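## Task

Six parcels with mail stop codes on their tops are piled on the cart's upper shelf. Move the one coded F63 into the desk's letter tray so that no part of it sticks out past the tray's edge. Every other parcel must end on the cart's upper shelf, within its rim. Release everything and move the robot away at the end. The robot must not fall or finish leaning, or the task fails. Nothing may count as placed if it stays put only because the robot holds it.

## Robot and tools

ROBOT. A simulated Rainbow Robotics RB-Y1: a base with two drive wheels and two rear casters (0.66 m long, 0.58 m wide, front edge 0.10 m ahead of the drive axle), a folding torso (a leg bending at ankle, knee, hip, plus chest lean and yaw), a pan/tilt head, and two seven-joint arms, each ending in a parallel gripper. A bent leg can poke out ahead of the base. Loose objects may occasionally get nudged by something else.

FRAMES. Base frame: origin on the floor midway between the drive wheels, x forward, y left, z up. The reported chest, left_hand and right_hand positions are in this frame. A hand point sits between its finger pads; the fingers point along the hand's -z and close along its x. Printed hand positions can be inaccurate, especially when reaching far. base_odometry is relative to where the base began the scene, counts only wheel rotation (slip looks like travel), heading in radians, left positive, -3.142 to 3.142.

execute_actions. Argument "actions": a list holding zero or one action; empty just reports state and images. An action may contain:
- "base": exactly one of {"translate_m": d}, a relative straight drive in metres, forward positive, -3 to 3; or {"rotate_rad": d}, a relative turn in place in radians, left/counter-clockwise positive, -3.2 to 3.2. No sideways motion. The offset counts from the base position in the latest reported state. Commands needing over 8.667 s are refused.
- "joints": one object covering both arms, torso and head, keyed by joint name; each value is an absolute target (radians, grippers in metres). Ranges: torso_squat_rad 0 to 1.2 (bigger lowers a level chest); torso_shift_rad -0.3 to 0.6 (positive hips forward); torso_pitch_rad -0.2 to 1.4 (positive bows forward); torso_yaw_rad -1.5 to 1.5 (positive left). Per arm (left_/right_ prefix): shoulder_pitch_rad -2.356 to 2.356 (0 hanging, negative swings forward and up); shoulder_roll_rad left 0 to 3.141, right -3.141 to 0 (away from the body is positive on left, negative on right); shoulder_yaw_rad -2.094 to 2.094; elbow_rad -2.617 to 0.01 (0 straight, negative bends forward); forearm_roll_rad -3.141 to 3.141; wrist_pitch_rad -1.57 to 1.919 (negative tips hand forward); hand_roll_rad -2.705 to 2.705; gripper_m 0 to 0.1 (pad gap). Yaw and roll signs are the same on both arms (left/counter-clockwise positive). head_pan_rad -0.523 to 0.523 (relative to chest, left positive); head_tilt_rad -0.35 to 1.57 (positive looks down). Tolerance for done is ±0.02 rad, ±0.004 m for grippers. Torso combos must also hold: squat+shift<=1.52; squat-shift+pitch<=1.57; shift+0.5*pitch-0.4*squat<=0.7; shift+0.3*pitch-0.5*squat<=0.39; otherwise commanded torso joints stop short as off_target.
- "speeds": per-action caps, translate_m 0.05 to 0.4 m/s, rotate_rad 0.1 to 1.509 rad/s (defaults are the maxima).
- "min_time_s": 0.1 to 8, the minimum duration in seconds for each arm/head motion.
Top speeds: arm joints 1 rad/s (wrist joints and forearm roll 1.5), head 1.5, squat and pitch 0.3, shift 0.15, yaw 0.6, grippers 0.1 m/s. No action lasts more than 15 s. Argument "cameras": list of head_camera, left_wrist_camera, right_wrist_camera or "all"; omitted or null gives all, [] none. Any unknown key, name or out-of-range number rejects the call with no motion. A joint left out of an action may keep pushing toward its previous target.

GRIPPING. Command an opening at least 0.005 m narrower than the object; an off_target gripper status then is expected. Each arm is rated 3 kg; weight far forward of the drive wheels can tip the robot.

RESULTS. base_status and joint_status give each motion's ending: done (for the base, wheels turned fully, slip possible), off_target, limit_stop_at_<name>, contact_stop (arm/torso hit firm resistance), time_out, stopped_with_arm, limit_stop_at_own_body (self-collision guard stopped before contact), not_followed, limit_stop_at_motor_heat. A contact_stop, time_out or stopped_with_arm halts its whole group (torso joints, or one arm's seven joints) and they hold where they stopped. "joint command not followed" plus a "cause:" line means an arm's targets were withheld by the collision check; grippers still act. on_its_own lists uncommanded parts; "held at" is a held target, not the position. The "pictures" line gives image order. MOTOR HOT warns from 65 °C; OVER-TEMPERATURE FAULT at 80 °C brakes that arm. A torque fault freezes the robot 10 s. After any stop in a reply, the reply's later motion, wait and finished_scene calls are skipped. The robot keeps its last command while you think.

RECOVERY. A stopped arm or torso may still press; back off first in its own action, arms before torso. If both hands share one object and the torso contact-stops instantly with nothing in the way, resend every arm joint at its current joint_positions value, then the torso.

OTHER TOOLS. wait: "seconds" 0 to 10, no new command. zoom_image: "camera" and "region" [x0, y0, x1, y1] pixels from the top-left of that camera's latest full image, at most 504x504 (head image 896x504, wrist images 644x364). read_manual: optional "section", only "licences". finished_scene: "scene", the integer number of the current scene; final, reports success.

AVOID. Arms striking or pressing each other, fingers included (can end the run). Driving into furniture: the base does not stop and may keep shoving; a bent leg pushing furniture can slide the robot back unseen. Falling, tilting, drops, slams and hard pushes. Heavy loads held long (heat).

Each tool is called after "Request:" in YAML: its name, and indented under it one key for each argument.

## Session

Request:
execute_actions:
  actions: []

Scene clock: 0.00 s.
base_odometry: x=+0.000 y=+0.000 heading=+0.000 (m, m, rad; odometry frame)
base_status: not commanded
joint_positions: torso_squat_rad=+0.350 torso_shift_rad=+0.001 torso_pitch_rad=+0.000 torso_yaw_rad=+0.000 left_shoulder_pitch_rad=+0.028 left_shoulder_roll_rad=+0.043 left_shoulder_yaw_rad=-0.001 left_elbow_rad=-0.216 left_forearm_roll_rad=-0.006 left_wrist_pitch_rad=+0.009 left_hand_roll_rad=-0.026 left_gripper_m=+0.099 right_shoulder_pitch_rad=+0.017 right_shoulder_roll_rad=-0.024 right_shoulder_yaw_rad=+0.009 right_elbow_rad=-0.201 right_forearm_roll_rad=+0.009 right_wrist_pitch_rad=+0.012 right_hand_roll_rad=-0.016 right_gripper_m=+0.100 head_pan_rad=+0.001 head_tilt_rad=+0.401
joint_status: not commanded
chest: x=-0.2276 y=+0.0000 z=+1.2476 quat_wxyz=(+1.000, +0.000, +0.000, +0.000) (m; base frame)
left_hand: x=-0.1447 y=+0.2533 z=+0.5675 quat_wxyz=(+0.996, +0.023, -0.090, -0.014) (m; base frame)
right_hand: x=-0.1449 y=-0.2381 z=+0.5669 quat_wxyz=(+0.996, -0.012, -0.086, -0.001) (m; base frame)
pictures: head_camera, left_wrist_camera, right_wrist_camera
Images, in order (width x height): head_camera 896x504, left_wrist_camera 644x364, right_wrist_camera 644x364.

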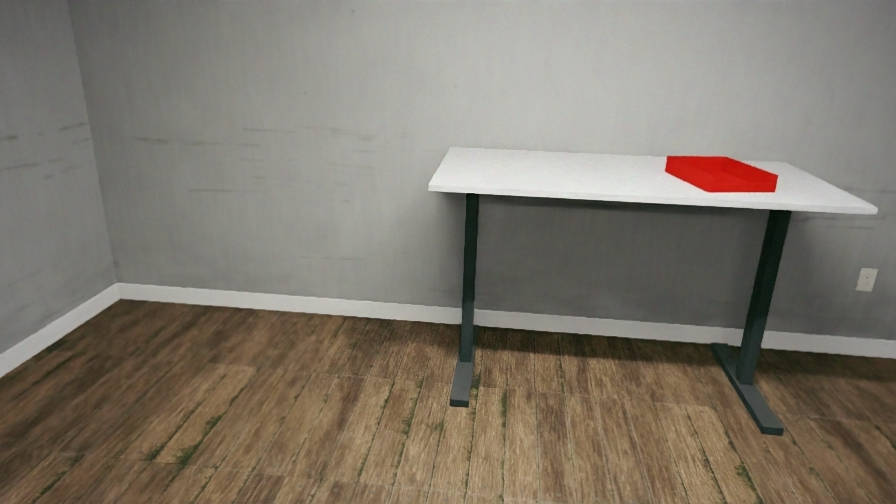

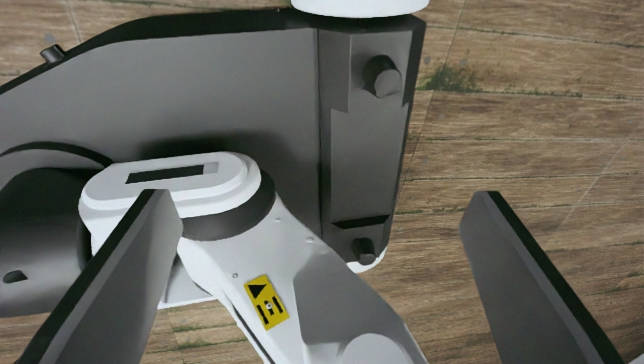

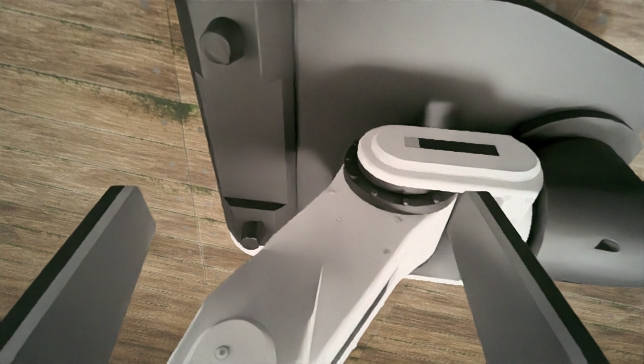

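Request:
execute_actions:
  actions:
    - {"base":{"rotate_rad":-1.0},"joints":{"head_pan_rad":-0.3}}
  cameras: ["head_camera"]

Scene clock: 6.33 s.
base_odometry: x=+0.000 y=+0.000 heading=-0.999 (m, m, rad; odometry frame)
base_status: done
joint_positions: torso_squat_rad=+0.350 torso_shift_rad=+0.001 torso_pitch_rad=+0.000 torso_yaw_rad=+0.000 left_shoulder_pitch_rad=+0.028 left_shoulder_roll_rad=+0.043 left_shoulder_yaw_rad=-0.001 left_elbow_rad=-0.216 left_forearm_roll_rad=-0.006 left_wrist_pitch_rad=+0.009 left_hand_roll_rad=-0.026 left_gripper_m=+0.099 right_shoulder_pitch_rad=+0.017 right_shoulder_roll_rad=-0.024 right_shoulder_yaw_rad=+0.009 right_elbow_rad=-0.201 right_forearm_roll_rad=+0.009 right_wrist_pitch_rad=+0.012 right_hand_roll_rad=-0.016 right_gripper_m=+0.100 head_pan_rad=-0.300 head_tilt_rad=+0.401
joint_status: all done
chest: x=-0.2276 y=+0.0000 z=+1.2476 quat_wxyz=(+1.000, +0.000, +0.000, +0.000) (m; base frame)
left_hand: x=-0.1447 y=+0.2533 z=+0.5675 quat_wxyz=(+0.996, +0.023, -0.090, -0.014) (m; base frame)
right_hand: x=-0.1449 y=-0.2381 z=+0.5669 quat_wxyz=(+0.996, -0.012, -0.086, -0.001) (m; base frame)
pictures: head_camera
Images, in order (width x height): head_camera 896x504.

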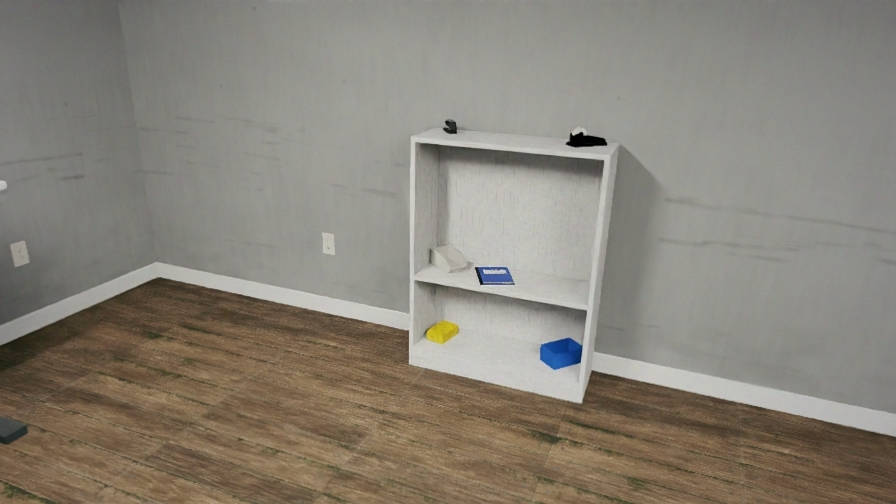

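Request:
execute_actions:
  actions:
    - {"base":{"rotate_rad":-1.3}}
  cameras: ["head_camera"]

Request:
execute_actions:
  actions:
    - {"base":{"rotate_rad":-1.25}}
  cameras: ["head_camera"]

Scene clock: 13.17 s.
base_odometry: x=+0.000 y=+0.000 heading=-2.299 (m, m, rad; odometry frame)
base_status: done
joint_positions: torso_squat_rad=+0.350 torso_shift_rad=+0.001 torso_pitch_rad=+0.000 torso_yaw_rad=+0.000 left_shoulder_pitch_rad=+0.028 left_shoulder_roll_rad=+0.043 left_shoulder_yaw_rad=-0.001 left_elbow_rad=-0.216 left_forearm_roll_rad=-0.006 left_wrist_pitch_rad=+0.009 left_hand_roll_rad=-0.026 left_gripper_m=+0.099 right_shoulder_pitch_rad=+0.017 right_shoulder_roll_rad=-0.024 right_shoulder_yaw_rad=+0.009 right_elbow_rad=-0.201 right_forearm_roll_rad=+0.009 right_wrist_pitch_rad=+0.012 right_hand_roll_rad=-0.016 right_gripper_m=+0.100 head_pan_rad=-0.300 head_tilt_rad=+0.401
joint_status: not commanded
chest: x=-0.2276 y=+0.0000 z=+1.2476 quat_wxyz=(+1.000, +0.000, +0.000, +0.000) (m; base frame)
left_hand: x=-0.1447 y=+0.2533 z=+0.5675 quat_wxyz=(+0.996, +0.023, -0.090, -0.014) (m; base frame)
right_hand: x=-0.1449 y=-0.2381 z=+0.5669 quat_wxyz=(+0.996, -0.012, -0.086, -0.001) (m; base frame)
pictures: head_camera
Images, in order (width x height): head_camera 896x504.

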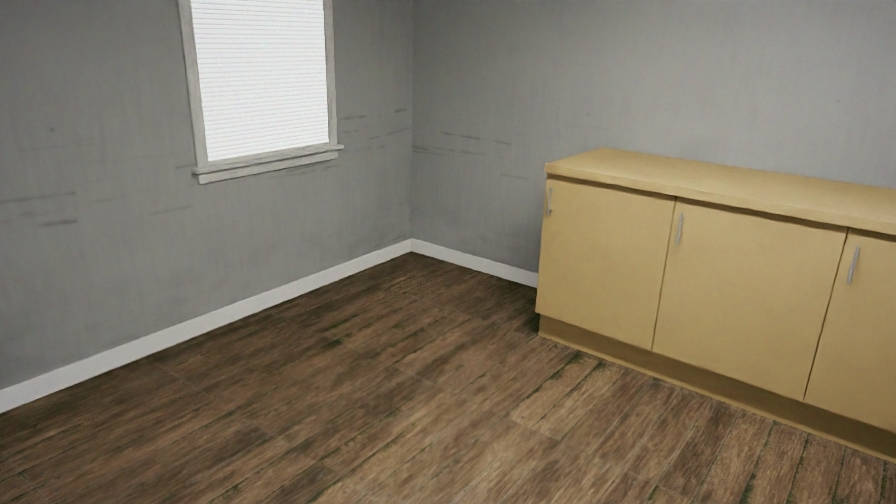

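Scene clock: 16.70 s.
base_odometry: x=+0.000 y=+0.000 heading=+2.735 (m, m, rad; odometry frame)
base_status: done
joint_positions: torso_squat_rad=+0.350 torso_shift_rad=+0.001 torso_pitch_rad=+0.000 torso_yaw_rad=+0.000 left_shoulder_pitch_rad=+0.028 left_shoulder_roll_rad=+0.043 left_shoulder_yaw_rad=-0.001 left_elbow_rad=-0.216 left_forearm_roll_rad=-0.006 left_wrist_pitch_rad=+0.009 left_hand_roll_rad=-0.026 left_gripper_m=+0.099 right_shoulder_pitch_rad=+0.017 right_shoulder_roll_rad=-0.024 right_shoulder_yaw_rad=+0.009 right_elbow_rad=-0.201 right_forearm_roll_rad=+0.009 right_wrist_pitch_rad=+0.012 right_hand_roll_rad=-0.016 right_gripper_m=+0.100 head_pan_rad=-0.300 head_tilt_rad=+0.401
joint_status: not commanded
chest: x=-0.2276 y=+0.0000 z=+1.2476 quat_wxyz=(+1.000, +0.000, +0.000, +0.000) (m; base frame)
left_hand: x=-0.1447 y=+0.2533 z=+0.5675 quat_wxyz=(+0.996, +0.023, -0.090, -0.014) (m; base frame)
right_hand: x=-0.1449 y=-0.2381 z=+0.5669 quat_wxyz=(+0.996, -0.012, -0.086, -0.001) (m; base frame)
pictures: head_camera
Images, in order (width x height): head_camera 896x504.

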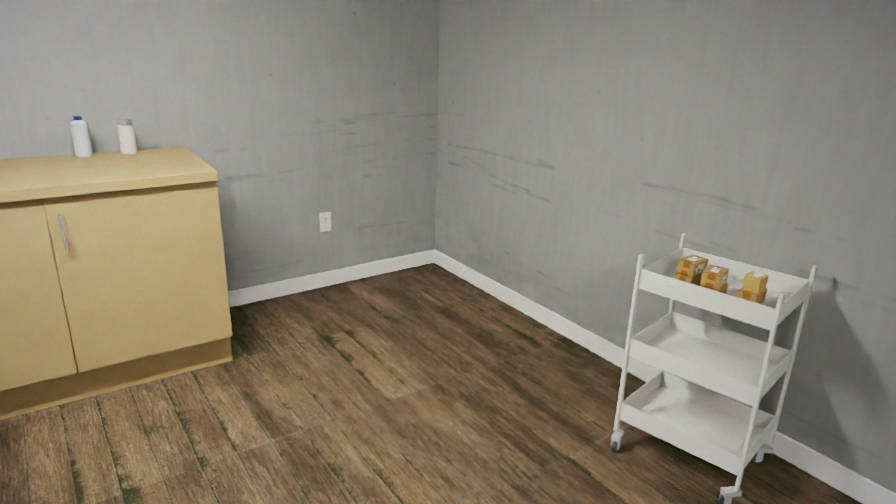

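Request:
execute_actions:
  actions:
    - {"base":{"rotate_rad":-0.72}}
  cameras: []

Request:
execute_actions:
  actions:
    - {"base":{"translate_m":1.3},"joints":{"head_pan_rad":0,"head_tilt_rad":0.9}}
  cameras: []

Request:
execute_actions:
  actions:
    - {"base":{"rotate_rad":-0.36}}
  cameras: ["head_camera"]

Request:
zoom_image:
  camera: "head_camera"
  region: [250,50,650,300]

Scene clock: 30.83 s.
base_odometry: x=+0.000 y=+0.000 heading=+2.015 (m, m, rad; odometry frame)
base_status: done
joint_positions: torso_squat_rad=+0.350 torso_shift_rad=+0.001 torso_pitch_rad=+0.000 torso_yaw_rad=+0.000 left_shoulder_pitch_rad=+0.028 left_shoulder_roll_rad=+0.043 left_shoulder_yaw_rad=-0.001 left_elbow_rad=-0.216 left_forearm_roll_rad=-0.006 left_wrist_pitch_rad=+0.009 left_hand_roll_rad=-0.026 left_gripper_m=+0.099 right_shoulder_pitch_rad=+0.017 right_shoulder_roll_rad=-0.024 right_shoulder_yaw_rad=+0.009 right_elbow_rad=-0.201 right_forearm_roll_rad=+0.009 right_wrist_pitch_rad=+0.012 right_hand_roll_rad=-0.016 right_gripper_m=+0.100 head_pan_rad=-0.300 head_tilt_rad=+0.401
joint_status: not commanded
chest: x=-0.2276 y=+0.0000 z=+1.2476 quat_wxyz=(+1.000, +0.000, +0.000, +0.000) (m; base frame)
left_hand: x=-0.1447 y=+0.2533 z=+0.5675 quat_wxyz=(+0.996, +0.023, -0.090, -0.014) (m; base frame)
right_hand: x=-0.1449 y=-0.2381 z=+0.5669 quat_wxyz=(+0.996, -0.012, -0.086, -0.001) (m; base frame)
pictures: none
No camera images: the call's "cameras" was empty. Leave "cameras" out to get every camera's image.

Scene clock: 35.53 s.
base_odometry: x=-0.558 y=+1.174 heading=+2.015 (m, m, rad; odometry frame)
base_status: done
joint_positions: torso_squat_rad=+0.350 torso_shift_rad=+0.001 torso_pitch_rad=+0.000 torso_yaw_rad=+0.000 left_shoulder_pitch_rad=+0.028 left_shoulder_roll_rad=+0.043 left_shoulder_yaw_rad=-0.001 left_elbow_rad=-0.216 left_forearm_roll_rad=-0.006 left_wrist_pitch_rad=+0.009 left_hand_roll_rad=-0.026 left_gripper_m=+0.099 right_shoulder_pitch_rad=+0.017 right_shoulder_roll_rad=-0.024 right_shoulder_yaw_rad=+0.009 right_elbow_rad=-0.201 right_forearm_roll_rad=+0.009 right_wrist_pitch_rad=+0.012 right_hand_roll_rad=-0.016 right_gripper_m=+0.100 head_pan_rad=+0.000 head_tilt_rad=+0.900
joint_status: all done
chest: x=-0.2275 y=+0.0000 z=+1.2476 quat_wxyz=(+1.000, +0.000, +0.000, +0.000) (m; base frame)
left_hand: x=-0.1447 y=+0.2533 z=+0.5675 quat_wxyz=(+0.996, +0.023, -0.090, -0.014) (m; base frame)
right_hand: x=-0.1449 y=-0.2381 z=+0.5669 quat_wxyz=(+0.996, -0.012, -0.086, -0.001) (m; base frame)
pictures: none
No camera images: the call's "cameras" was empty. Leave "cameras" out to get every camera's image.

Scene clock: 37.80 s.
base_odometry: x=-0.558 y=+1.174 heading=+1.655 (m, m, rad; odometry frame)
base_status: done
joint_positions: torso_squat_rad=+0.350 torso_shift_rad=+0.001 torso_pitch_rad=+0.000 torso_yaw_rad=+0.000 left_shoulder_pitch_rad=+0.028 left_shoulder_roll_rad=+0.043 left_shoulder_yaw_rad=-0.001 left_elbow_rad=-0.216 left_forearm_roll_rad=-0.006 left_wrist_pitch_rad=+0.009 left_hand_roll_rad=-0.026 left_gripper_m=+0.099 right_shoulder_pitch_rad=+0.017 right_shoulder_roll_rad=-0.024 right_shoulder_yaw_rad=+0.009 right_elbow_rad=-0.201 right_forearm_roll_rad=+0.009 right_wrist_pitch_rad=+0.012 right_hand_roll_rad=-0.016 right_gripper_m=+0.100 head_pan_rad=+0.000 head_tilt_rad=+0.900
joint_status: not commanded
chest: x=-0.2275 y=+0.0000 z=+1.2476 quat_wxyz=(+1.000, +0.000, +0.000, +0.000) (m; base frame)
left_hand: x=-0.1447 y=+0.2533 z=+0.5675 quat_wxyz=(+0.996, +0.023, -0.090, -0.014) (m; base frame)
right_hand: x=-0.1449 y=-0.2381 z=+0.5669 quat_wxyz=(+0.996, -0.012, -0.086, -0.001) (m; base frame)
pictures: head_camera
Images, in order (width x height): head_camera 896x504.

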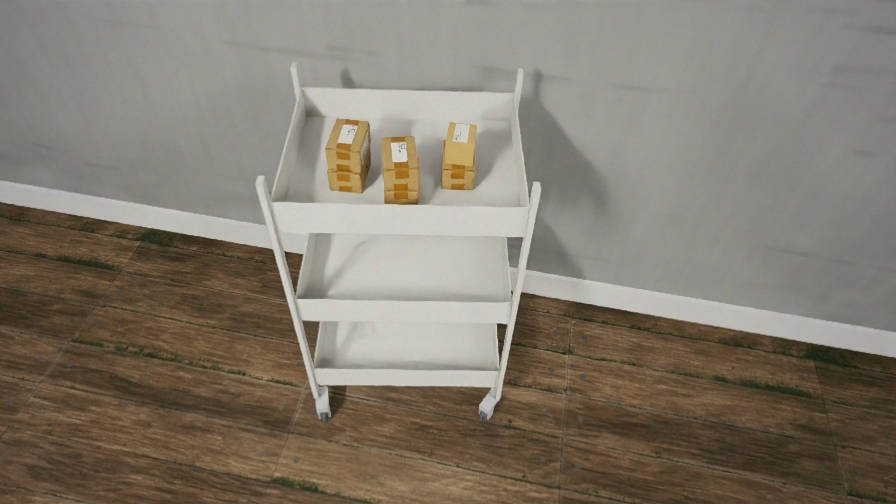

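Region (250, 50, 650, 300) of head_camera's 896x504 image, scaled by 1.260, with more detail than that image has; it fills the top 315 rows of this view, and the rest is white.

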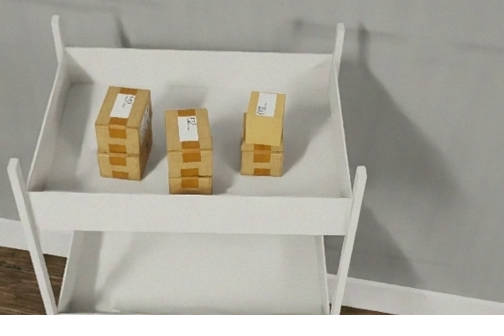

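Request:
execute_actions:
  actions:
    - {"joints":{"left_shoulder_pitch_rad":-0.9,"left_shoulder_roll_rad":0.349,"left_elbow_rad":-0.67,"left_forearm_roll_rad":0.349,"left_wrist_pitch_rad":1.57,"left_hand_roll_rad":1.97,"torso_yaw_rad":-0.4,"head_pan_rad":0.4,"torso_squat_rad":0.2,"head_tilt_rad":1.05}}
  cameras: []

Request:
execute_actions:
  actions:
    - {"base":{"translate_m":0.2}}
  cameras: ["head_camera","left_wrist_camera"]

Request:
zoom_image:
  camera: "left_wrist_camera"
  region: [120,100,520,364]

Scene clock: 53.70 s.
base_odometry: x=-0.558 y=+1.174 heading=+1.655 (m, m, rad; odometry frame)
base_status: not commanded
joint_positions: torso_squat_rad=+0.200 torso_shift_rad=+0.001 torso_pitch_rad=+0.000 torso_yaw_rad=-0.400 left_shoulder_pitch_rad=-0.900 left_shoulder_roll_rad=+0.349 left_shoulder_yaw_rad=-0.001 left_elbow_rad=-0.670 left_forearm_roll_rad=+0.349 left_wrist_pitch_rad=+1.570 left_hand_roll_rad=+1.970 left_gripper_m=+0.099 right_shoulder_pitch_rad=+0.017 right_shoulder_roll_rad=-0.024 right_shoulder_yaw_rad=+0.009 right_elbow_rad=-0.201 right_forearm_roll_rad=+0.009 right_wrist_pitch_rad=+0.012 right_hand_roll_rad=-0.016 right_gripper_m=+0.100 head_pan_rad=+0.400 head_tilt_rad=+1.050
joint_status: all done
chest: x=-0.2275 y=-0.0001 z=+1.2760 quat_wxyz=(+0.980, +0.000, +0.000, -0.199) (m; base frame)
left_hand: x=+0.3346 y=+0.0673 z=+0.9577 quat_wxyz=(+0.708, +0.000, +0.000, +0.707) (m; base frame)
right_hand: x=-0.2441 y=-0.2516 z=+0.5953 quat_wxyz=(+0.976, -0.029, -0.082, -0.199) (m; base frame)
pictures: none
No camera images: the call's "cameras" was empty. Leave "cameras" out to get every camera's image.

Scene clock: 55.57 s.
base_odometry: x=-0.575 y=+1.373 heading=+1.654 (m, m, rad; odometry frame)
base_status: done
joint_positions: torso_squat_rad=+0.200 torso_shift_rad=+0.001 torso_pitch_rad=+0.000 torso_yaw_rad=-0.400 left_shoulder_pitch_rad=-0.900 left_shoulder_roll_rad=+0.349 left_shoulder_yaw_rad=-0.001 left_elbow_rad=-0.670 left_forearm_roll_rad=+0.349 left_wrist_pitch_rad=+1.570 left_hand_roll_rad=+1.970 left_gripper_m=+0.099 right_shoulder_pitch_rad=+0.017 right_shoulder_roll_rad=-0.024 right_shoulder_yaw_rad=+0.009 right_elbow_rad=-0.201 right_forearm_roll_rad=+0.009 right_wrist_pitch_rad=+0.012 right_hand_roll_rad=-0.016 right_gripper_m=+0.100 head_pan_rad=+0.400 head_tilt_rad=+1.050
joint_status: not commanded
chest: x=-0.2275 y=-0.0001 z=+1.2760 quat_wxyz=(+0.980, +0.000, +0.000, -0.199) (m; base frame)
left_hand: x=+0.3345 y=+0.0673 z=+0.9576 quat_wxyz=(+0.708, +0.000, +0.000, +0.707) (m; base frame)
right_hand: x=-0.2441 y=-0.2516 z=+0.5953 quat_wxyz=(+0.976, -0.029, -0.082, -0.199) (m; base frame)
pictures: head_camera, left_wrist_camera
Images, in order (width x height): head_camera 896x504, left_wrist_camera 644x364.

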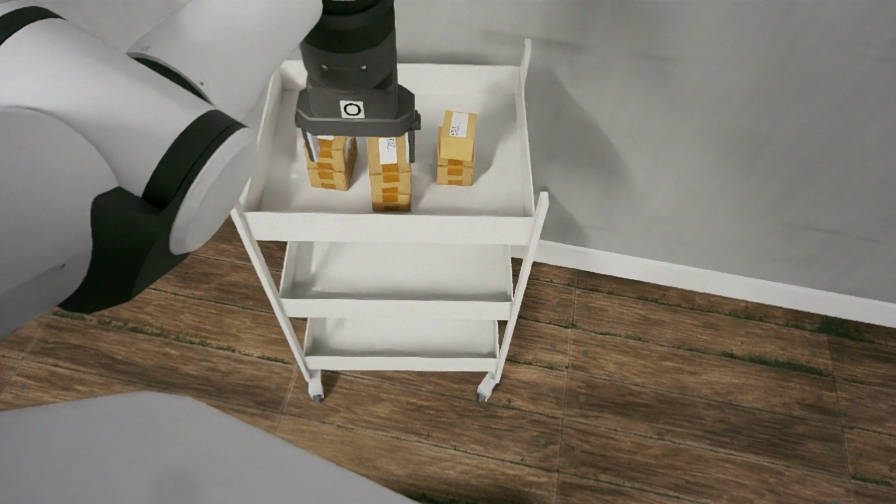

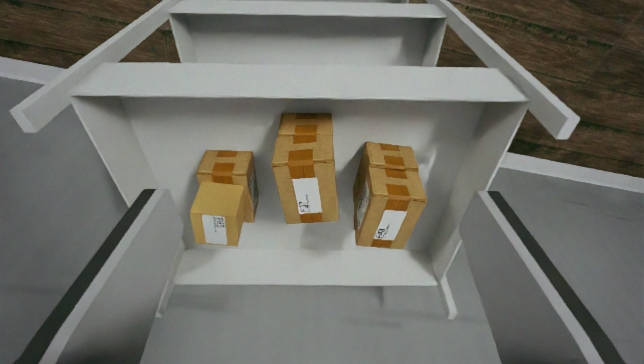

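Region (120, 100, 520, 364) of left_wrist_camera's 644x364 image, scaled by 1.260, with more detail than that image has; it fills the top 333 rows of this view, and the rest is white.

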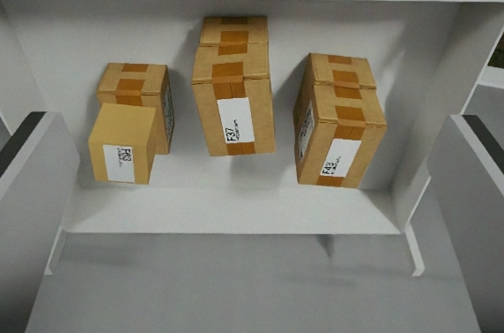

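Request:
zoom_image:
  camera: "left_wrist_camera"
  region: [180,140,440,260]

Request:
zoom_image:
  camera: "left_wrist_camera"
  region: [190,160,270,250]

Region (180, 140, 440, 260) of left_wrist_camera's 644x364 image, scaled by 1.938, with more detail than that image has; it fills the top 233 rows of this view, and the rest is white.

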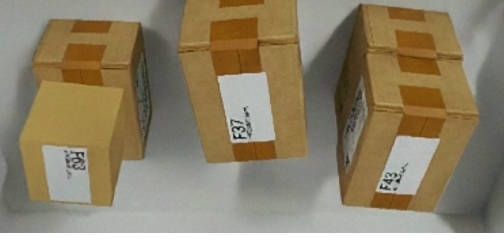

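Region (190, 160, 270, 250) of left_wrist_camera's 644x364 image, scaled by 5.600, with more detail than that image has.

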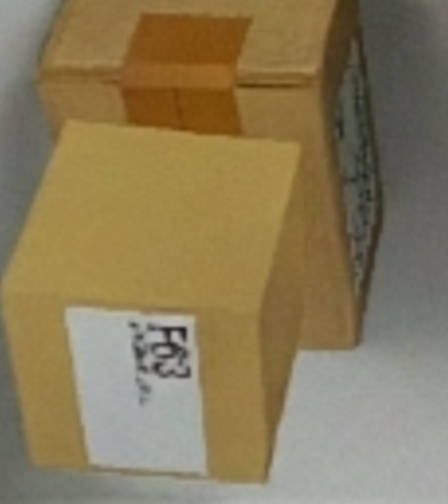

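Request:
execute_actions:
  actions:
    - {"base":{"translate_m":0.12},"joints":{"torso_yaw_rad":-0.61,"left_hand_roll_rad":2.1,"torso_squat_rad":0.45,"head_pan_rad":0.52}}
  cameras: ["head_camera","left_wrist_camera"]

Scene clock: 70.17 s.
base_odometry: x=-0.585 y=+1.493 heading=+1.654 (m, m, rad; odometry frame)
base_status: done
joint_positions: torso_squat_rad=+0.450 torso_shift_rad=+0.001 torso_pitch_rad=+0.000 torso_yaw_rad=-0.610 left_shoulder_pitch_rad=-0.900 left_shoulder_roll_rad=+0.349 left_shoulder_yaw_rad=-0.001 left_elbow_rad=-0.670 left_forearm_roll_rad=+0.349 left_wrist_pitch_rad=+1.570 left_hand_roll_rad=+2.100 left_gripper_m=+0.099 right_shoulder_pitch_rad=+0.017 right_shoulder_roll_rad=-0.024 right_shoulder_yaw_rad=+0.009 right_elbow_rad=-0.201 right_forearm_roll_rad=+0.009 right_wrist_pitch_rad=+0.012 right_hand_roll_rad=-0.016 right_gripper_m=+0.100 head_pan_rad=+0.520 head_tilt_rad=+1.050
joint_status: all done
chest: x=-0.2276 y=-0.0001 z=+1.2202 quat_wxyz=(+0.954, +0.000, +0.000, -0.300) (m; base frame)
left_hand: x=+0.3361 y=-0.0513 z=+0.9019 quat_wxyz=(+0.735, +0.000, +0.000, +0.678) (m; base frame)
right_hand: x=-0.2962 y=-0.2427 z=+0.5396 quat_wxyz=(+0.950, -0.037, -0.079, -0.300) (m; base frame)
pictures: head_camera, left_wrist_camera
Images, in order (width x height): head_camera 896x504, left_wrist_camera 644x364.

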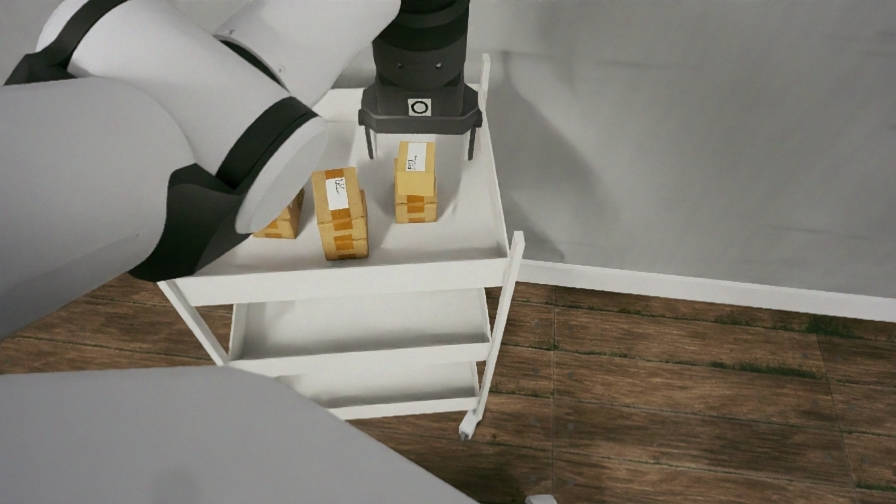

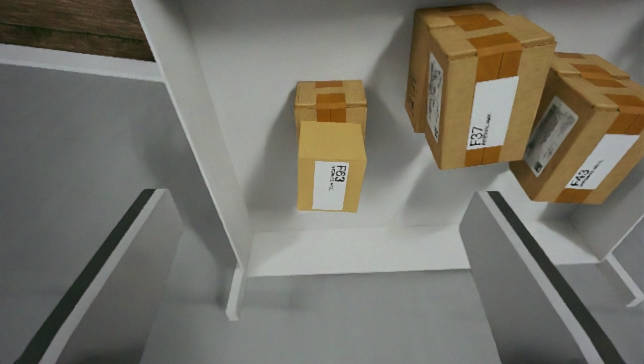

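Request:
execute_actions:
  actions:
    - {"joints":{"torso_yaw_rad":-0.595,"torso_squat_rad":0.7,"torso_shift_rad":0.17}}
  cameras: ["head_camera","left_wrist_camera"]

Scene clock: 77.20 s.
base_odometry: x=-0.585 y=+1.493 heading=+1.654 (m, m, rad; odometry frame)
base_status: not commanded
joint_positions: torso_squat_rad=+0.700 torso_shift_rad=+0.170 torso_pitch_rad=+0.000 torso_yaw_rad=-0.595 left_shoulder_pitch_rad=-0.900 left_shoulder_roll_rad=+0.349 left_shoulder_yaw_rad=-0.001 left_elbow_rad=-0.670 left_forearm_roll_rad=+0.349 left_wrist_pitch_rad=+1.570 left_hand_roll_rad=+2.100 left_gripper_m=+0.099 right_shoulder_pitch_rad=+0.017 right_shoulder_roll_rad=-0.024 right_shoulder_yaw_rad=+0.009 right_elbow_rad=-0.201 right_forearm_roll_rad=+0.009 right_wrist_pitch_rad=+0.012 right_hand_roll_rad=-0.016 right_gripper_m=+0.100 head_pan_rad=+0.520 head_tilt_rad=+1.050
joint_status: all done
chest: x=-0.1373 y=+0.0000 z=+1.1176 quat_wxyz=(+0.956, +0.000, +0.000, -0.293) (m; base frame)
left_hand: x=+0.4271 y=-0.0428 z=+0.7992 quat_wxyz=(+0.730, +0.000, +0.000, +0.683) (m; base frame)
right_hand: x=-0.2023 y=-0.2437 z=+0.4369 quat_wxyz=(+0.952, -0.036, -0.079, -0.293) (m; base frame)
pictures: head_camera, left_wrist_camera
Images, in order (width x height): head_camera 896x504, left_wrist_camera 644x364.

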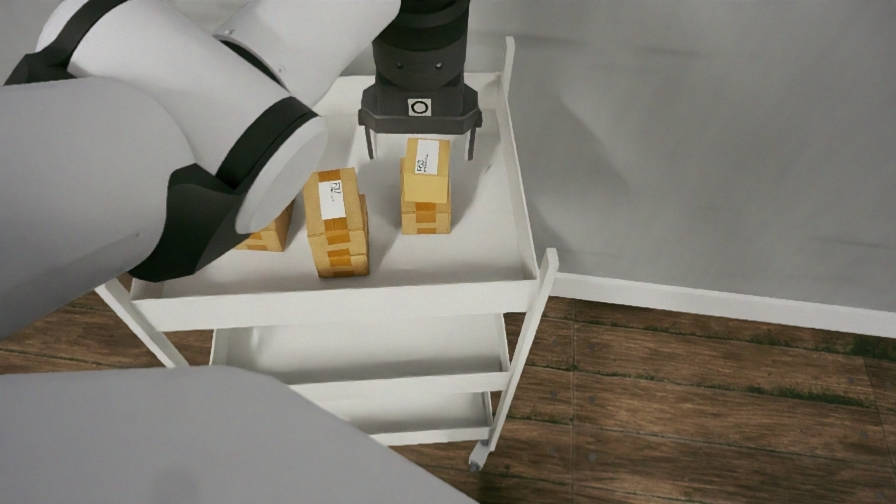

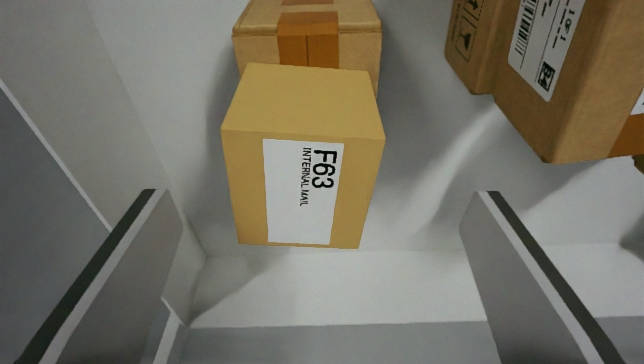

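Request:
execute_actions:
  actions:
    - {"joints":{"torso_yaw_rad":-0.605,"torso_squat_rad":0.802,"torso_shift_rad":0.19}}
  cameras: ["head_camera","left_wrist_camera"]

Request:
execute_actions:
  actions:
    - {"joints":{"left_gripper_m":0.035}}
  cameras: []

Request:
execute_actions:
  actions:
    - {"joints":{"torso_squat_rad":0.0,"torso_shift_rad":0.1}}
  cameras: ["head_camera","left_wrist_camera"]

Scene clock: 86.30 s.
base_odometry: x=-0.585 y=+1.493 heading=+1.654 (m, m, rad; odometry frame)
base_status: not commanded
joint_positions: torso_squat_rad=+0.802 torso_shift_rad=+0.190 torso_pitch_rad=+0.000 torso_yaw_rad=-0.605 left_shoulder_pitch_rad=-0.900 left_shoulder_roll_rad=+0.349 left_shoulder_yaw_rad=-0.001 left_elbow_rad=-0.670 left_forearm_roll_rad=+0.349 left_wrist_pitch_rad=+1.570 left_hand_roll_rad=+2.100 left_gripper_m=+0.099 right_shoulder_pitch_rad=+0.017 right_shoulder_roll_rad=-0.024 right_shoulder_yaw_rad=+0.009 right_elbow_rad=-0.201 right_forearm_roll_rad=+0.009 right_wrist_pitch_rad=+0.012 right_hand_roll_rad=-0.016 right_gripper_m=+0.100 head_pan_rad=+0.520 head_tilt_rad=+1.050
joint_status: all done
chest: x=-0.1360 y=+0.0000 z=+1.0678 quat_wxyz=(+0.955, +0.000, +0.000, -0.298) (m; base frame)
left_hand: x=+0.4280 y=-0.0484 z=+0.7495 quat_wxyz=(+0.734, +0.000, +0.000, +0.680) (m; base frame)
right_hand: x=-0.2034 y=-0.2430 z=+0.3872 quat_wxyz=(+0.951, -0.037, -0.079, -0.297) (m; base frame)
pictures: head_camera, left_wrist_camera
Images, in order (width x height): head_camera 896x504, left_wrist_camera 644x364.

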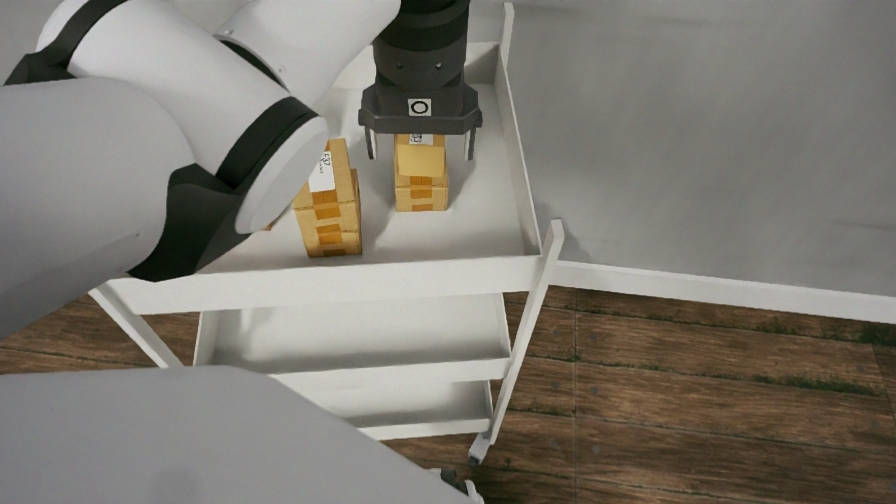

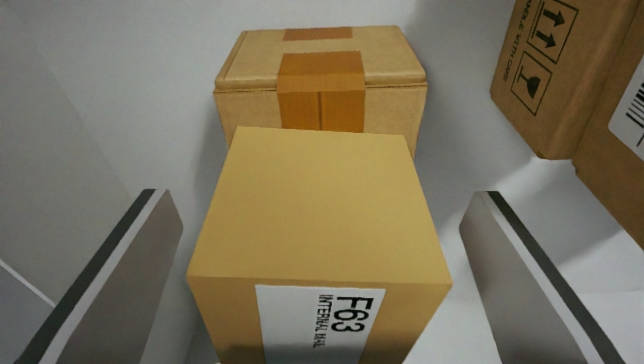

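Scene clock: 87.43 s.
base_odometry: x=-0.585 y=+1.493 heading=+1.654 (m, m, rad; odometry frame)
base_status: not commanded
joint_positions: torso_squat_rad=+0.802 torso_shift_rad=+0.190 torso_pitch_rad=+0.000 torso_yaw_rad=-0.605 left_shoulder_pitch_rad=-0.900 left_shoulder_roll_rad=+0.349 left_shoulder_yaw_rad=-0.001 left_elbow_rad=-0.670 left_forearm_roll_rad=+0.349 left_wrist_pitch_rad=+1.570 left_hand_roll_rad=+2.100 left_gripper_m=+0.049 right_shoulder_pitch_rad=+0.017 right_shoulder_roll_rad=-0.024 right_shoulder_yaw_rad=+0.009 right_elbow_rad=-0.201 right_forearm_roll_rad=+0.009 right_wrist_pitch_rad=+0.012 right_hand_roll_rad=-0.016 right_gripper_m=+0.100 head_pan_rad=+0.520 head_tilt_rad=+1.050
joint_status: left_gripper_m off_target (ended at +0.049, target +0.035)
chest: x=-0.1360 y=+0.0000 z=+1.0678 quat_wxyz=(+0.955, +0.000, +0.000, -0.298) (m; base frame)
left_hand: x=+0.4280 y=-0.0484 z=+0.7495 quat_wxyz=(+0.734, +0.000, +0.000, +0.680) (m; base frame)
right_hand: x=-0.2034 y=-0.2430 z=+0.3872 quat_wxyz=(+0.951, -0.037, -0.079, -0.297) (m; base frame)
pictures: none
No camera images: the call's "cameras" was empty. Leave "cameras" out to get every camera's image.

Scene clock: 90.93 s.
base_odometry: x=-0.585 y=+1.493 heading=+1.654 (m, m, rad; odometry frame)
base_status: not commanded
joint_positions: torso_squat_rad=+0.000 torso_shift_rad=+0.100 torso_pitch_rad=+0.000 torso_yaw_rad=-0.605 left_shoulder_pitch_rad=-0.900 left_shoulder_roll_rad=+0.349 left_shoulder_yaw_rad=-0.001 left_elbow_rad=-0.670 left_forearm_roll_rad=+0.349 left_wrist_pitch_rad=+1.570 left_hand_roll_rad=+2.100 left_gripper_m=+0.049 right_shoulder_pitch_rad=+0.017 right_shoulder_roll_rad=-0.024 right_shoulder_yaw_rad=+0.009 right_elbow_rad=-0.201 right_forearm_roll_rad=+0.009 right_wrist_pitch_rad=+0.012 right_hand_roll_rad=-0.016 right_gripper_m=+0.100 head_pan_rad=+0.520 head_tilt_rad=+1.050
joint_status: all done
chest: x=-0.1580 y=-0.0001 z=+1.2864 quat_wxyz=(+0.955, +0.000, +0.000, -0.298) (m; base frame)
left_hand: x=+0.4059 y=-0.0484 z=+0.9680 quat_wxyz=(+0.734, +0.000, +0.000, +0.680) (m; base frame)
right_hand: x=-0.2255 y=-0.2430 z=+0.6058 quat_wxyz=(+0.951, -0.037, -0.079, -0.297) (m; base frame)
pictures: head_camera, left_wrist_camera
Images, in order (width x height): head_camera 896x504, left_wrist_camera 644x364.

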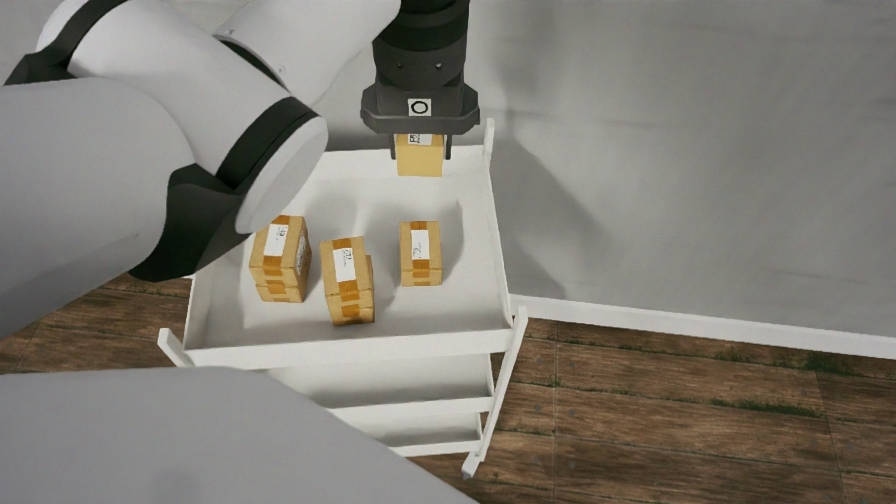

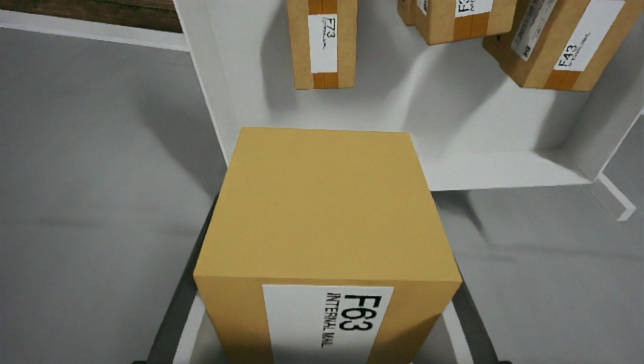

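Request:
execute_actions:
  actions:
    - {"base":{"translate_m":-2.0},"joints":{"left_shoulder_pitch_rad":-1.45,"left_elbow_rad":-0.12,"torso_yaw_rad":-0.41,"left_hand_roll_rad":1.98,"head_pan_rad":0.41,"head_tilt_rad":0.65},"min_time_s":3}
  cameras: []

Request:
execute_actions:
  actions:
    - {"base":{"rotate_rad":-1.83}}
  cameras: []

Request:
execute_actions:
  actions:
    - {"base":{"translate_m":1.45}}
  cameras: ["head_camera","left_wrist_camera"]

Scene clock: 105.63 s.
base_odometry: x=-0.420 y=-0.501 heading=+1.652 (m, m, rad; odometry frame)
base_status: done
joint_positions: torso_squat_rad=+0.000 torso_shift_rad=+0.100 torso_pitch_rad=+0.000 torso_yaw_rad=-0.410 left_shoulder_pitch_rad=-1.450 left_shoulder_roll_rad=+0.349 left_shoulder_yaw_rad=-0.001 left_elbow_rad=-0.120 left_forearm_roll_rad=+0.349 left_wrist_pitch_rad=+1.570 left_hand_roll_rad=+1.980 left_gripper_m=+0.049 right_shoulder_pitch_rad=+0.017 right_shoulder_roll_rad=-0.024 right_shoulder_yaw_rad=+0.009 right_elbow_rad=-0.201 right_forearm_roll_rad=+0.009 right_wrist_pitch_rad=+0.012 right_hand_roll_rad=-0.016 right_gripper_m=+0.100 head_pan_rad=+0.410 head_tilt_rad=+0.650
joint_status: all done
chest: x=-0.1581 y=+0.0000 z=+1.2864 quat_wxyz=(+0.979, +0.000, +0.000, -0.204) (m; base frame)
left_hand: x=+0.4237 y=-0.0003 z=+1.1041 quat_wxyz=(+0.707, +0.000, +0.000, +0.707) (m; base frame)
right_hand: x=-0.1771 y=-0.2514 z=+0.6058 quat_wxyz=(+0.975, -0.029, -0.082, -0.204) (m; base frame)
pictures: none
No camera images: the call's "cameras" was empty. Leave "cameras" out to get every camera's image.

Scene clock: 109.80 s.
base_odometry: x=-0.420 y=-0.501 heading=-0.177 (m, m, rad; odometry frame)
base_status: done
joint_positions: torso_squat_rad=+0.000 torso_shift_rad=+0.100 torso_pitch_rad=+0.000 torso_yaw_rad=-0.410 left_shoulder_pitch_rad=-1.450 left_shoulder_roll_rad=+0.349 left_shoulder_yaw_rad=-0.001 left_elbow_rad=-0.120 left_forearm_roll_rad=+0.349 left_wrist_pitch_rad=+1.570 left_hand_roll_rad=+1.980 left_gripper_m=+0.049 right_shoulder_pitch_rad=+0.017 right_shoulder_roll_rad=-0.024 right_shoulder_yaw_rad=+0.009 right_elbow_rad=-0.201 right_forearm_roll_rad=+0.009 right_wrist_pitch_rad=+0.012 right_hand_roll_rad=-0.016 right_gripper_m=+0.100 head_pan_rad=+0.410 head_tilt_rad=+0.650
joint_status: not commanded
chest: x=-0.1581 y=+0.0000 z=+1.2864 quat_wxyz=(+0.979, +0.000, +0.000, -0.204) (m; base frame)
left_hand: x=+0.4237 y=-0.0003 z=+1.1041 quat_wxyz=(+0.707, +0.000, +0.000, +0.707) (m; base frame)
right_hand: x=-0.1771 y=-0.2514 z=+0.6058 quat_wxyz=(+0.975, -0.029, -0.082, -0.204) (m; base frame)
pictures: none
No camera images: the call's "cameras" was empty. Leave "cameras" out to get every camera's image.

Scene clock: 114.90 s.
base_odometry: x=+1.007 y=-0.756 heading=-0.178 (m, m, rad; odometry frame)
base_status: done
joint_positions: torso_squat_rad=+0.000 torso_shift_rad=+0.100 torso_pitch_rad=+0.000 torso_yaw_rad=-0.410 left_shoulder_pitch_rad=-1.450 left_shoulder_roll_rad=+0.349 left_shoulder_yaw_rad=-0.001 left_elbow_rad=-0.120 left_forearm_roll_rad=+0.349 left_wrist_pitch_rad=+1.570 left_hand_roll_rad=+1.980 left_gripper_m=+0.049 right_shoulder_pitch_rad=+0.017 right_shoulder_roll_rad=-0.024 right_shoulder_yaw_rad=+0.009 right_elbow_rad=-0.201 right_forearm_roll_rad=+0.009 right_wrist_pitch_rad=+0.012 right_hand_roll_rad=-0.016 right_gripper_m=+0.100 head_pan_rad=+0.410 head_tilt_rad=+0.650
joint_status: not commanded
chest: x=-0.1580 y=+0.0000 z=+1.2864 quat_wxyz=(+0.979, +0.000, +0.000, -0.204) (m; base frame)
left_hand: x=+0.4238 y=-0.0003 z=+1.1040 quat_wxyz=(+0.707, +0.000, +0.000, +0.707) (m; base frame)
right_hand: x=-0.1771 y=-0.2514 z=+0.6058 quat_wxyz=(+0.975, -0.029, -0.082, -0.204) (m; base frame)
pictures: head_camera, left_wrist_camera
Images, in order (width x height): head_camera 896x504, left_wrist_camera 644x364.

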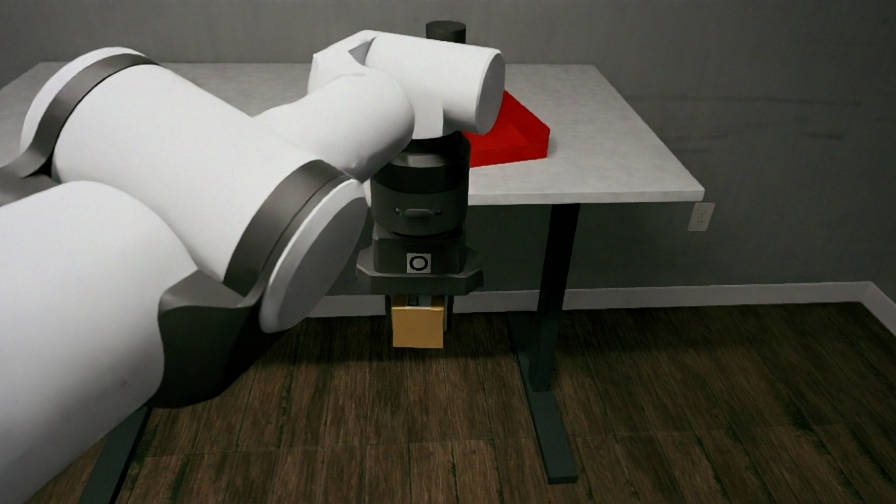

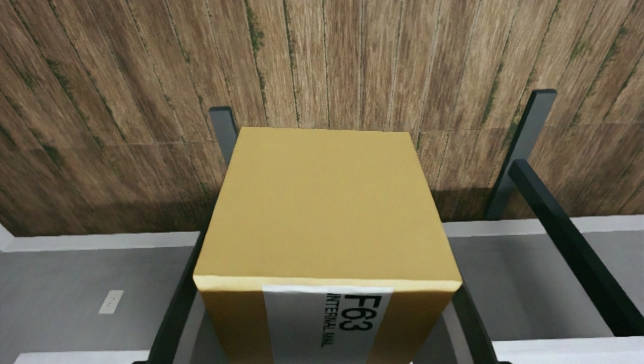

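Request:
execute_actions:
  actions:
    - {"base":{"translate_m":0.65},"joints":{"torso_shift_rad":0.2,"torso_yaw_rad":-0.48,"left_hand_roll_rad":2.3,"head_tilt_rad":0.85}}
  cameras: ["head_camera","left_wrist_camera"]

Scene clock: 126.20 s.
base_odometry: x=+1.647 y=-0.871 heading=-0.178 (m, m, rad; odometry frame)
base_status: done
joint_positions: torso_squat_rad=+0.000 torso_shift_rad=+0.200 torso_pitch_rad=+0.000 torso_yaw_rad=-0.480 left_shoulder_pitch_rad=-1.450 left_shoulder_roll_rad=+0.349 left_shoulder_yaw_rad=-0.001 left_elbow_rad=-0.120 left_forearm_roll_rad=+0.349 left_wrist_pitch_rad=+1.570 left_hand_roll_rad=+2.300 left_gripper_m=+0.049 right_shoulder_pitch_rad=+0.017 right_shoulder_roll_rad=-0.024 right_shoulder_yaw_rad=+0.009 right_elbow_rad=-0.201 right_forearm_roll_rad=+0.009 right_wrist_pitch_rad=+0.012 right_hand_roll_rad=-0.016 right_gripper_m=+0.100 head_pan_rad=+0.410 head_tilt_rad=+0.850
joint_status: all done
chest: x=-0.0888 y=+0.0000 z=+1.2760 quat_wxyz=(+0.971, +0.000, +0.000, -0.238) (m; base frame)
left_hand: x=+0.4915 y=-0.0410 z=+1.0936 quat_wxyz=(+0.614, +0.000, +0.000, +0.790) (m; base frame)
right_hand: x=-0.1255 y=-0.2495 z=+0.5953 quat_wxyz=(+0.967, -0.032, -0.081, -0.238) (m; base frame)
pictures: head_camera, left_wrist_camera
Images, in order (width x height): head_camera 896x504, left_wrist_camera 644x364.

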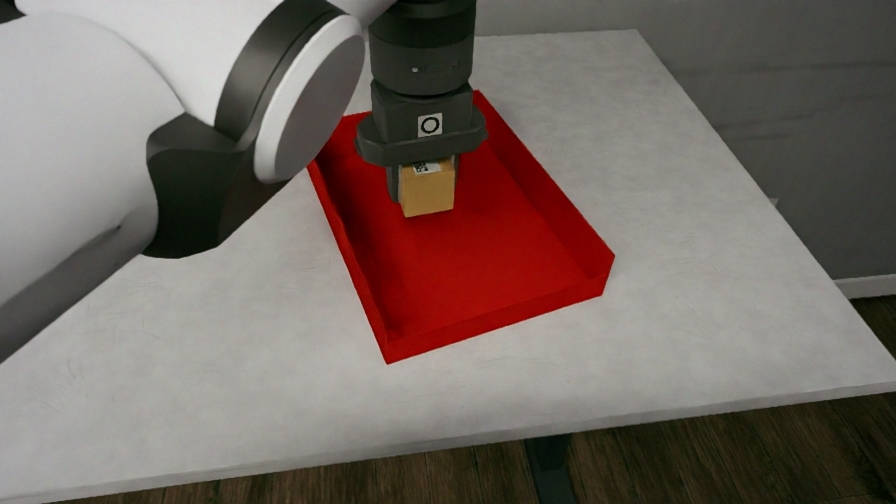

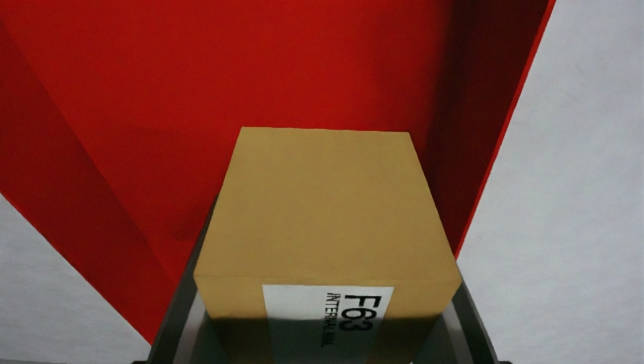

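Request:
execute_actions:
  actions:
    - {"joints":{"torso_shift_rad":0.27,"torso_squat_rad":0.42,"torso_yaw_rad":-0.54,"left_hand_roll_rad":2.36}}
  cameras: ["head_camera","left_wrist_camera"]

Scene clock: 133.23 s.
base_odometry: x=+1.647 y=-0.871 heading=-0.178 (m, m, rad; odometry frame)
base_status: not commanded
joint_positions: torso_squat_rad=+0.420 torso_shift_rad=+0.270 torso_pitch_rad=+0.000 torso_yaw_rad=-0.540 left_shoulder_pitch_rad=-1.450 left_shoulder_roll_rad=+0.349 left_shoulder_yaw_rad=-0.001 left_elbow_rad=-0.120 left_forearm_roll_rad=+0.349 left_wrist_pitch_rad=+1.570 left_hand_roll_rad=+2.360 left_gripper_m=+0.049 right_shoulder_pitch_rad=+0.017 right_shoulder_roll_rad=-0.024 right_shoulder_yaw_rad=+0.009 right_elbow_rad=-0.201 right_forearm_roll_rad=+0.009 right_wrist_pitch_rad=+0.012 right_hand_roll_rad=-0.016 right_gripper_m=+0.100 head_pan_rad=+0.410 head_tilt_rad=+0.850
joint_status: all done
chest: x=-0.0574 y=+0.0000 z=+1.2059 quat_wxyz=(+0.964, +0.000, +0.000, -0.267) (m; base frame)
left_hand: x=+0.5194 y=-0.0757 z=+1.0236 quat_wxyz=(+0.614, +0.000, +0.000, +0.790) (m; base frame)
right_hand: x=-0.1089 y=-0.2468 z=+0.5253 quat_wxyz=(+0.960, -0.034, -0.080, -0.266) (m; base frame)
pictures: head_camera, left_wrist_camera
Images, in order (width x height): head_camera 896x504, left_wrist_camera 644x364.

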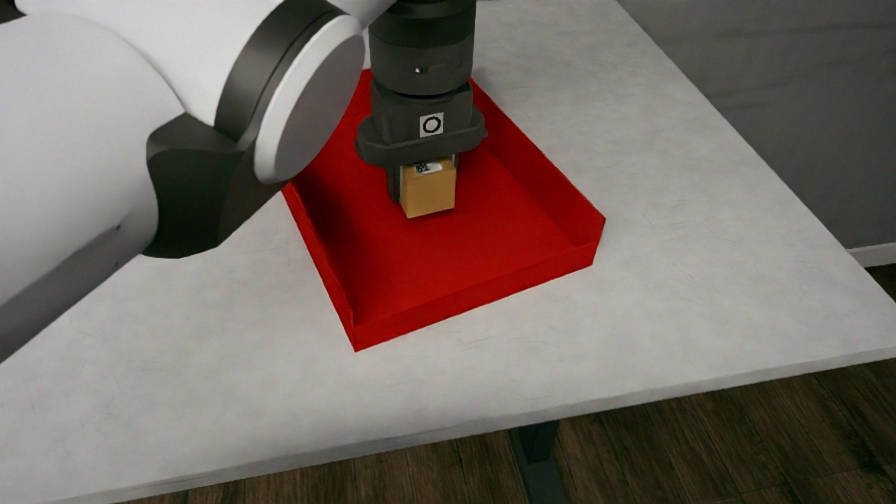

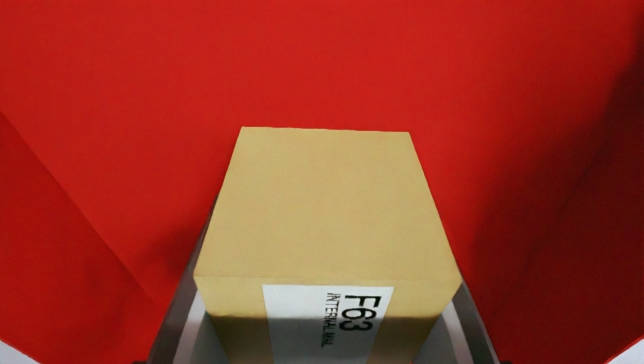

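Request:
execute_actions:
  actions:
    - {"joints":{"torso_shift_rad":0.3,"torso_squat_rad":0.555}}
  cameras: ["head_camera","left_wrist_camera"]

Scene clock: 138.90 s.
base_odometry: x=+1.646 y=-0.871 heading=-0.178 (m, m, rad; odometry frame)
base_status: not commanded
joint_positions: torso_squat_rad=+0.555 torso_shift_rad=+0.299 torso_pitch_rad=-0.003 torso_yaw_rad=-0.540 left_shoulder_pitch_rad=-1.458 left_shoulder_roll_rad=+0.352 left_shoulder_yaw_rad=-0.001 left_elbow_rad=-0.123 left_forearm_roll_rad=+0.349 left_wrist_pitch_rad=+1.571 left_hand_roll_rad=+2.360 left_gripper_m=+0.049 right_shoulder_pitch_rad=+0.017 right_shoulder_roll_rad=-0.024 right_shoulder_yaw_rad=+0.009 right_elbow_rad=-0.201 right_forearm_roll_rad=+0.009 right_wrist_pitch_rad=+0.012 right_hand_roll_rad=-0.016 right_gripper_m=+0.100 head_pan_rad=+0.410 head_tilt_rad=+0.850
joint_status: all done
chest: x=-0.0539 y=+0.0001 z=+1.1584 quat_wxyz=(+0.964, +0.000, -0.001, -0.267) (m; base frame)
left_hand: x=+0.5257 y=-0.0768 z=+0.9830 quat_wxyz=(+0.614, -0.006, -0.002, +0.789) (m; base frame)
right_hand: x=-0.1032 y=-0.2469 z=+0.4776 quat_wxyz=(+0.960, -0.034, -0.082, -0.266) (m; base frame)
pictures: head_camera, left_wrist_camera
Images, in order (width x height): head_camera 896x504, left_wrist_camera 644x364.

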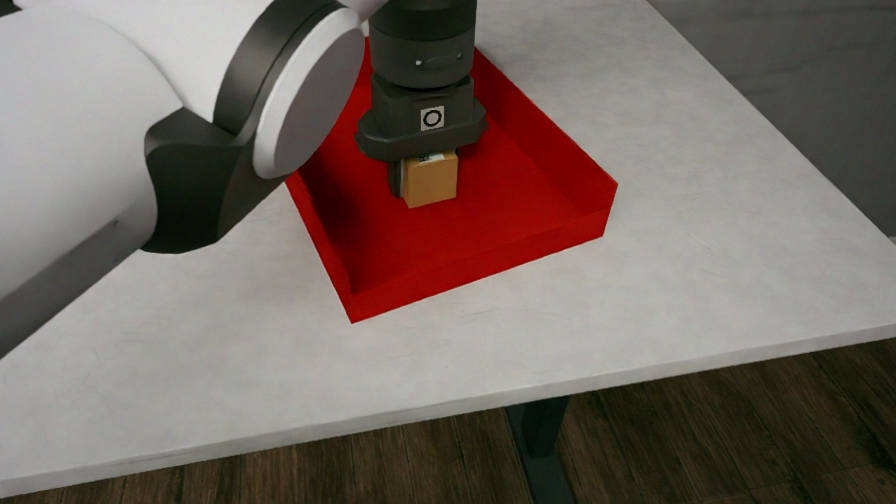

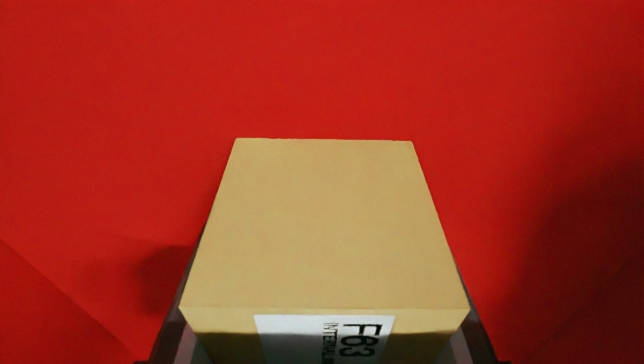

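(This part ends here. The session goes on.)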